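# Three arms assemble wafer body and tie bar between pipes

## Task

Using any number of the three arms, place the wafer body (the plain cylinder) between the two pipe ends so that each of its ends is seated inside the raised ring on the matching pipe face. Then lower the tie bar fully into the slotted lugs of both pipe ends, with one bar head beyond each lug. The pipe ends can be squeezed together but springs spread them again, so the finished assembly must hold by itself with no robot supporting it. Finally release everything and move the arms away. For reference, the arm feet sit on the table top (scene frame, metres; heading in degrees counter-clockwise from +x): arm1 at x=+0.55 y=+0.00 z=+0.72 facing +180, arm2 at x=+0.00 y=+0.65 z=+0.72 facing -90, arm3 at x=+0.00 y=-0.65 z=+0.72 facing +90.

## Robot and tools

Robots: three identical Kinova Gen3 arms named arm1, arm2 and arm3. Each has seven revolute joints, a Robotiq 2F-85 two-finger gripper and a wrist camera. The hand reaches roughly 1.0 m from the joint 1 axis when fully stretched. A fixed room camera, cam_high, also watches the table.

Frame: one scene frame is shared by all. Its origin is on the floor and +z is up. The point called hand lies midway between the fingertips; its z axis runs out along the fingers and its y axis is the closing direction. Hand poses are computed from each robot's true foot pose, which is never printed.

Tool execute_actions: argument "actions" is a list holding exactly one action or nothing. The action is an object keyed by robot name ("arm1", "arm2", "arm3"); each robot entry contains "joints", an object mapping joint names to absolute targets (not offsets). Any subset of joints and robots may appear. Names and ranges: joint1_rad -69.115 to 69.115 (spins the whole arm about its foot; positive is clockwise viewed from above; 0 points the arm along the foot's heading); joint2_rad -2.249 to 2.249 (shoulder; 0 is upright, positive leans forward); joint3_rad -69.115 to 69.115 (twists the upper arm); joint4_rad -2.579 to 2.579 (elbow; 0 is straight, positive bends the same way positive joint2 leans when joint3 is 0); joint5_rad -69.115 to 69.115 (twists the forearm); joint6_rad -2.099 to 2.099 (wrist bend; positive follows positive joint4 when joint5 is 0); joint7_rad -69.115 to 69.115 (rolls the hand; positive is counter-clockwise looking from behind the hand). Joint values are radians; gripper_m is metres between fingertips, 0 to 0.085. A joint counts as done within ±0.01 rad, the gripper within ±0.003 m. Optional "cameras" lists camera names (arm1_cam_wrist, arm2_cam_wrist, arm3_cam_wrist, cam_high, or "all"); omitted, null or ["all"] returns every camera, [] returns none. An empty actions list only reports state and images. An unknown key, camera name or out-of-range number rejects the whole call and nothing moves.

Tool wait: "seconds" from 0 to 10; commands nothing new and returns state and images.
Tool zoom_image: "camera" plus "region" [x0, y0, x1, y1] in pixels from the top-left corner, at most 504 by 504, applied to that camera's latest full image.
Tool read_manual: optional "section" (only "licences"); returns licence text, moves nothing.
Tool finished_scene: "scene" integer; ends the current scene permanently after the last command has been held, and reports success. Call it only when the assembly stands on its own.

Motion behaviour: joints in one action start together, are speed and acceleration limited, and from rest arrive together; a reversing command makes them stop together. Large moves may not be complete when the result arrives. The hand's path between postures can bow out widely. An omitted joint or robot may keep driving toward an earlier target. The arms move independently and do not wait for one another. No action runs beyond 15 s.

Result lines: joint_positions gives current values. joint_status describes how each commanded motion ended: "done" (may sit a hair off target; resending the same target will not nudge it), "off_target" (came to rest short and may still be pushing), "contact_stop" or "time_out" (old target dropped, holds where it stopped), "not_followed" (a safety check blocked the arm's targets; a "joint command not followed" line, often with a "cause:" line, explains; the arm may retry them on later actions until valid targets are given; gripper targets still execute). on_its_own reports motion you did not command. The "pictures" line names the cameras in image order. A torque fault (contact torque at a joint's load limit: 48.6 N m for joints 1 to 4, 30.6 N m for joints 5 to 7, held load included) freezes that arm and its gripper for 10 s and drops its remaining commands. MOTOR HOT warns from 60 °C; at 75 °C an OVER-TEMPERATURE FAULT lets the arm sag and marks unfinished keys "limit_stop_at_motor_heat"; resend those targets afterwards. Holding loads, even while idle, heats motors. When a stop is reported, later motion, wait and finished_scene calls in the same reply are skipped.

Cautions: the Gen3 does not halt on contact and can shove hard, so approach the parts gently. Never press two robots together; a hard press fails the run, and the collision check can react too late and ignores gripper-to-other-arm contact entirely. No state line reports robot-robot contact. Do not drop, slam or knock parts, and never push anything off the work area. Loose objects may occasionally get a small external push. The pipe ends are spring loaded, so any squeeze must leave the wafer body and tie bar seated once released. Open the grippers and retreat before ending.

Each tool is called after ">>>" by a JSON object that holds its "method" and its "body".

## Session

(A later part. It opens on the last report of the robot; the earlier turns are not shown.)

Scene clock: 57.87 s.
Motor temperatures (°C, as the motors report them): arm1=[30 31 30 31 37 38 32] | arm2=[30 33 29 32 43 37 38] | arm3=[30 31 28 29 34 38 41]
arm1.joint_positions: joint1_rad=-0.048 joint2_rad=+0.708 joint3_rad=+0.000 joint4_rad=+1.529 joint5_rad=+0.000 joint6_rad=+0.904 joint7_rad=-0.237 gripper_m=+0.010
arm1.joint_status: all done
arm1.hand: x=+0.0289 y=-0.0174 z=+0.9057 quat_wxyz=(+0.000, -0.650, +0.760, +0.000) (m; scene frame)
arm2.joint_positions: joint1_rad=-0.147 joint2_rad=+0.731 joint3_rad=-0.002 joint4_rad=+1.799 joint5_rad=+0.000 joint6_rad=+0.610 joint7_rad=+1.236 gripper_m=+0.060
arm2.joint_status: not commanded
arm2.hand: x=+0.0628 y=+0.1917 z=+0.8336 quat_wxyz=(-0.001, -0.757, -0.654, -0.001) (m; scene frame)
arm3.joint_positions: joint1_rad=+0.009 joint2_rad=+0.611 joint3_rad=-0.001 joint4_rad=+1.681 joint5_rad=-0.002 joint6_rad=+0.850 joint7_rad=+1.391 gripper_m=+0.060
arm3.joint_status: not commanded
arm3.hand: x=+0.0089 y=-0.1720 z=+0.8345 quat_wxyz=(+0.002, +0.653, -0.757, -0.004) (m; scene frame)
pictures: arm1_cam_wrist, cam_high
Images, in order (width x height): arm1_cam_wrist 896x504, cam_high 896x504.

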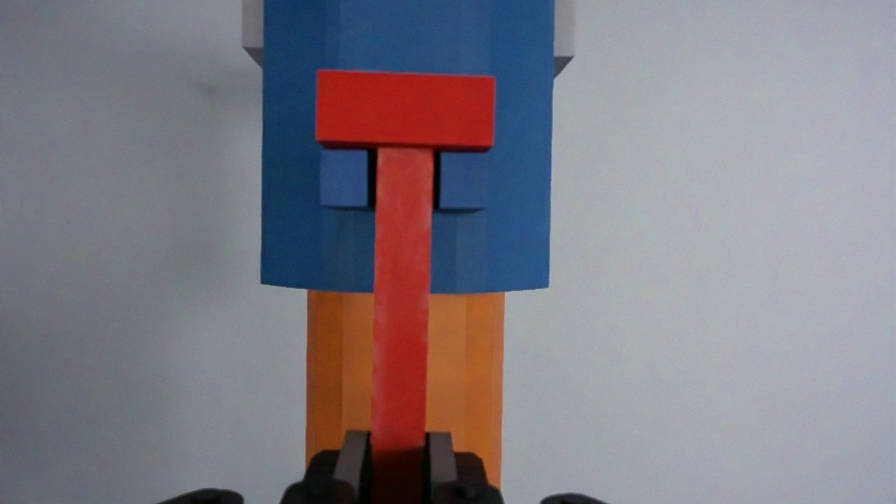

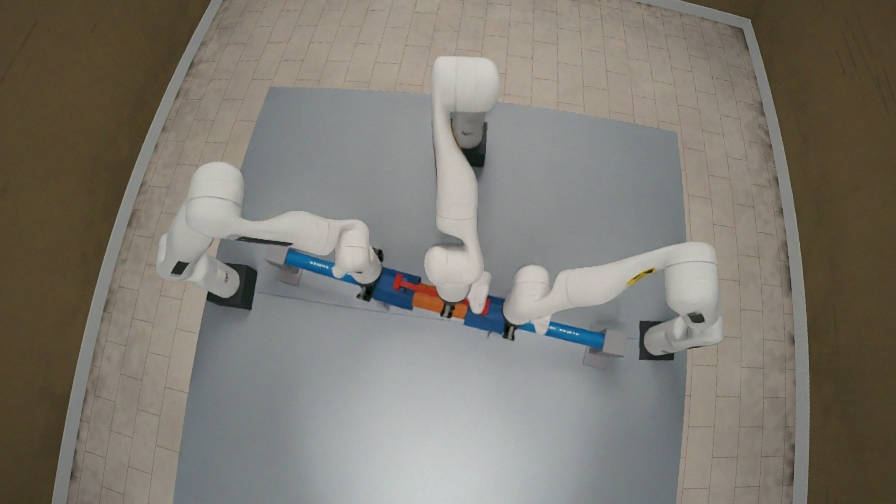

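>>> {"method": "execute_actions", "body": {"actions": [{"arm1":{"joints":{"gripper_m":0.04}}}], "cameras": []}}

>>> {"method": "execute_actions", "body": {"actions": [{"arm2":{"joints":{"joint1_rad":-0.162,"joint2_rad":0.7,"joint4_rad":1.868,"joint6_rad":0.571}},"arm3":{"joints":{"joint1_rad":0,"joint2_rad":0.576,"joint4_rad":1.743,"joint6_rad":0.82}}}], "cameras": []}}

>>> {"method": "execute_actions", "body": {"actions": [{"arm1":{"joints":{"joint2_rad":0.3,"joint4_rad":1.6,"joint6_rad":1.1}},"arm2":{"joints":{"joint2_rad":0.3,"joint6_rad":0.97}},"arm3":{"joints":{"joint2_rad":0.2,"joint6_rad":1.2}}}], "cameras": ["arm1_cam_wrist","cam_high"]}}

Scene clock: 62.17 s.
Motor temperatures (°C, as the motors report them): arm1=[30 32 30 31 37 38 32] | arm2=[30 33 29 32 43 37 38] | arm3=[30 31 28 29 34 38 41]
arm1.joint_positions: joint1_rad=-0.048 joint2_rad=+0.707 joint3_rad=+0.000 joint4_rad=+1.529 joint5_rad=+0.000 joint6_rad=+0.904 joint7_rad=-0.237 gripper_m=+0.040
arm1.joint_status: all done
arm1.hand: x=+0.0286 y=-0.0174 z=+0.9063 quat_wxyz=(-0.001, -0.650, +0.760, +0.000) (m; scene frame)
arm2.joint_positions: joint1_rad=-0.147 joint2_rad=+0.731 joint3_rad=-0.002 joint4_rad=+1.799 joint5_rad=+0.000 joint6_rad=+0.610 joint7_rad=+1.236 gripper_m=+0.060
arm2.joint_status: not commanded
arm2.hand: x=+0.0628 y=+0.1917 z=+0.8336 quat_wxyz=(-0.001, -0.757, -0.654, -0.001) (m; scene frame)
arm3.joint_positions: joint1_rad=+0.009 joint2_rad=+0.611 joint3_rad=-0.001 joint4_rad=+1.681 joint5_rad=-0.002 joint6_rad=+0.850 joint7_rad=+1.391 gripper_m=+0.060
arm3.joint_status: not commanded
arm3.hand: x=+0.0089 y=-0.1720 z=+0.8344 quat_wxyz=(+0.002, +0.653, -0.757, -0.004) (m; scene frame)
pictures: none
No camera images: the call's "cameras" was empty. Leave "cameras" out to get every camera's image.

Scene clock: 63.10 s.
Motor temperatures (°C, as the motors report them): arm1=[30 32 30 31 37 38 32] | arm2=[30 33 29 32 43 37 38] | arm3=[30 31 28 29 34 38 41]
arm1.joint_positions: joint1_rad=-0.048 joint2_rad=+0.707 joint3_rad=+0.000 joint4_rad=+1.529 joint5_rad=+0.000 joint6_rad=+0.904 joint7_rad=-0.237 gripper_m=+0.040
arm1.joint_status: not commanded
arm1.hand: x=+0.0286 y=-0.0174 z=+0.9063 quat_wxyz=(-0.001, -0.650, +0.760, +0.000) (m; scene frame)
arm2.joint_positions: joint1_rad=-0.162 joint2_rad=+0.700 joint3_rad=+0.000 joint4_rad=+1.868 joint5_rad=+0.000 joint6_rad=+0.571 joint7_rad=+1.235 gripper_m=+0.060
arm2.joint_status: all done
arm2.hand: x=+0.0650 y=+0.2116 z=+0.8353 quat_wxyz=(-0.001, -0.752, -0.659, -0.001) (m; scene frame)
arm3.joint_positions: joint1_rad=+0.000 joint2_rad=+0.576 joint3_rad=+0.000 joint4_rad=+1.743 joint5_rad=+0.000 joint6_rad=+0.820 joint7_rad=+1.392 gripper_m=+0.060
arm3.joint_status: all done
arm3.hand: x=+0.0066 y=-0.1892 z=+0.8361 quat_wxyz=(+0.001, +0.657, -0.754, -0.004) (m; scene frame)
pictures: none
No camera images: the call's "cameras" was empty. Leave "cameras" out to get every camera's image.

Scene clock: 64.80 s.
Motor temperatures (°C, as the motors report them): arm1=[30 32 30 31 37 38 32] | arm2=[30 33 29 32 43 37 38] | arm3=[30 31 28 29 34 38 41]
arm1.joint_positions: joint1_rad=-0.048 joint2_rad=+0.300 joint3_rad=+0.000 joint4_rad=+1.600 joint5_rad=+0.000 joint6_rad=+1.100 joint7_rad=-0.237 gripper_m=+0.040
arm1.joint_status: all done
arm1.hand: x=+0.0837 y=-0.0129 z=+1.0838 quat_wxyz=(-0.057, -0.648, +0.758, +0.041) (m; scene frame)
arm2.joint_positions: joint1_rad=-0.162 joint2_rad=+0.300 joint3_rad=+0.000 joint4_rad=+1.868 joint5_rad=+0.000 joint6_rad=+0.970 joint7_rad=+1.235 gripper_m=+0.060
arm2.joint_status: all done
arm2.hand: x=+0.0532 y=+0.2671 z=+1.0028 quat_wxyz=(-0.001, -0.752, -0.659, +0.000) (m; scene frame)
arm3.joint_positions: joint1_rad=+0.000 joint2_rad=+0.200 joint3_rad=+0.000 joint4_rad=+1.743 joint5_rad=+0.000 joint6_rad=+1.200 joint7_rad=+1.392 gripper_m=+0.060
arm3.joint_status: all done
arm3.hand: x=+0.0110 y=-0.2737 z=+0.9949 quat_wxyz=(+0.002, +0.657, -0.754, -0.002) (m; scene frame)
pictures: arm1_cam_wrist, cam_high
Images, in order (width x height): arm1_cam_wrist 896x504, cam_high 896x504.

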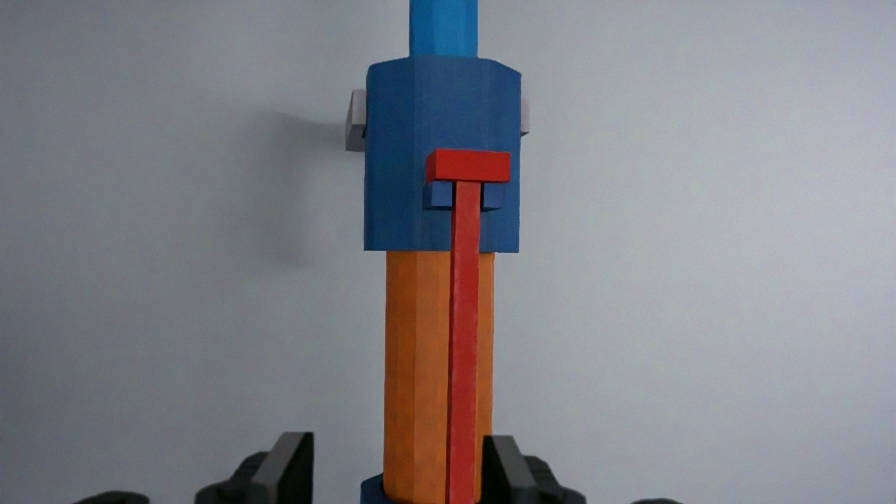

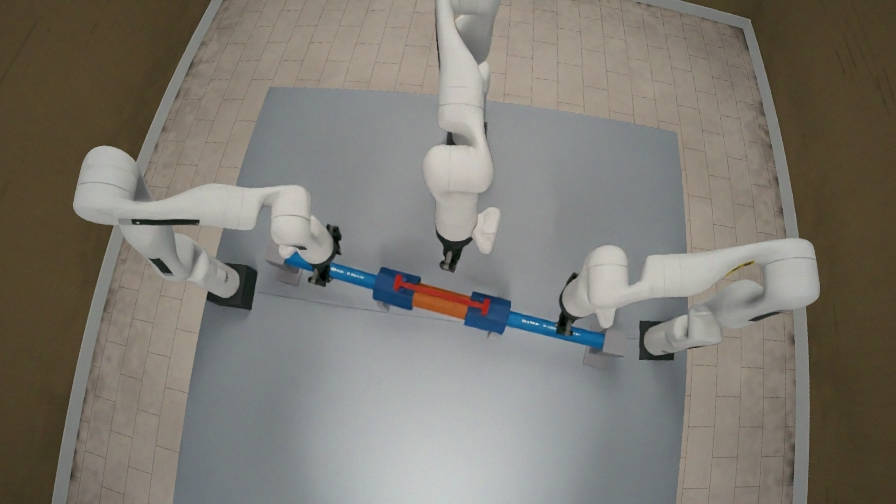

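>>> {"method": "finished_scene", "body": {"scene": 2}}

The scene is finished: the task was done.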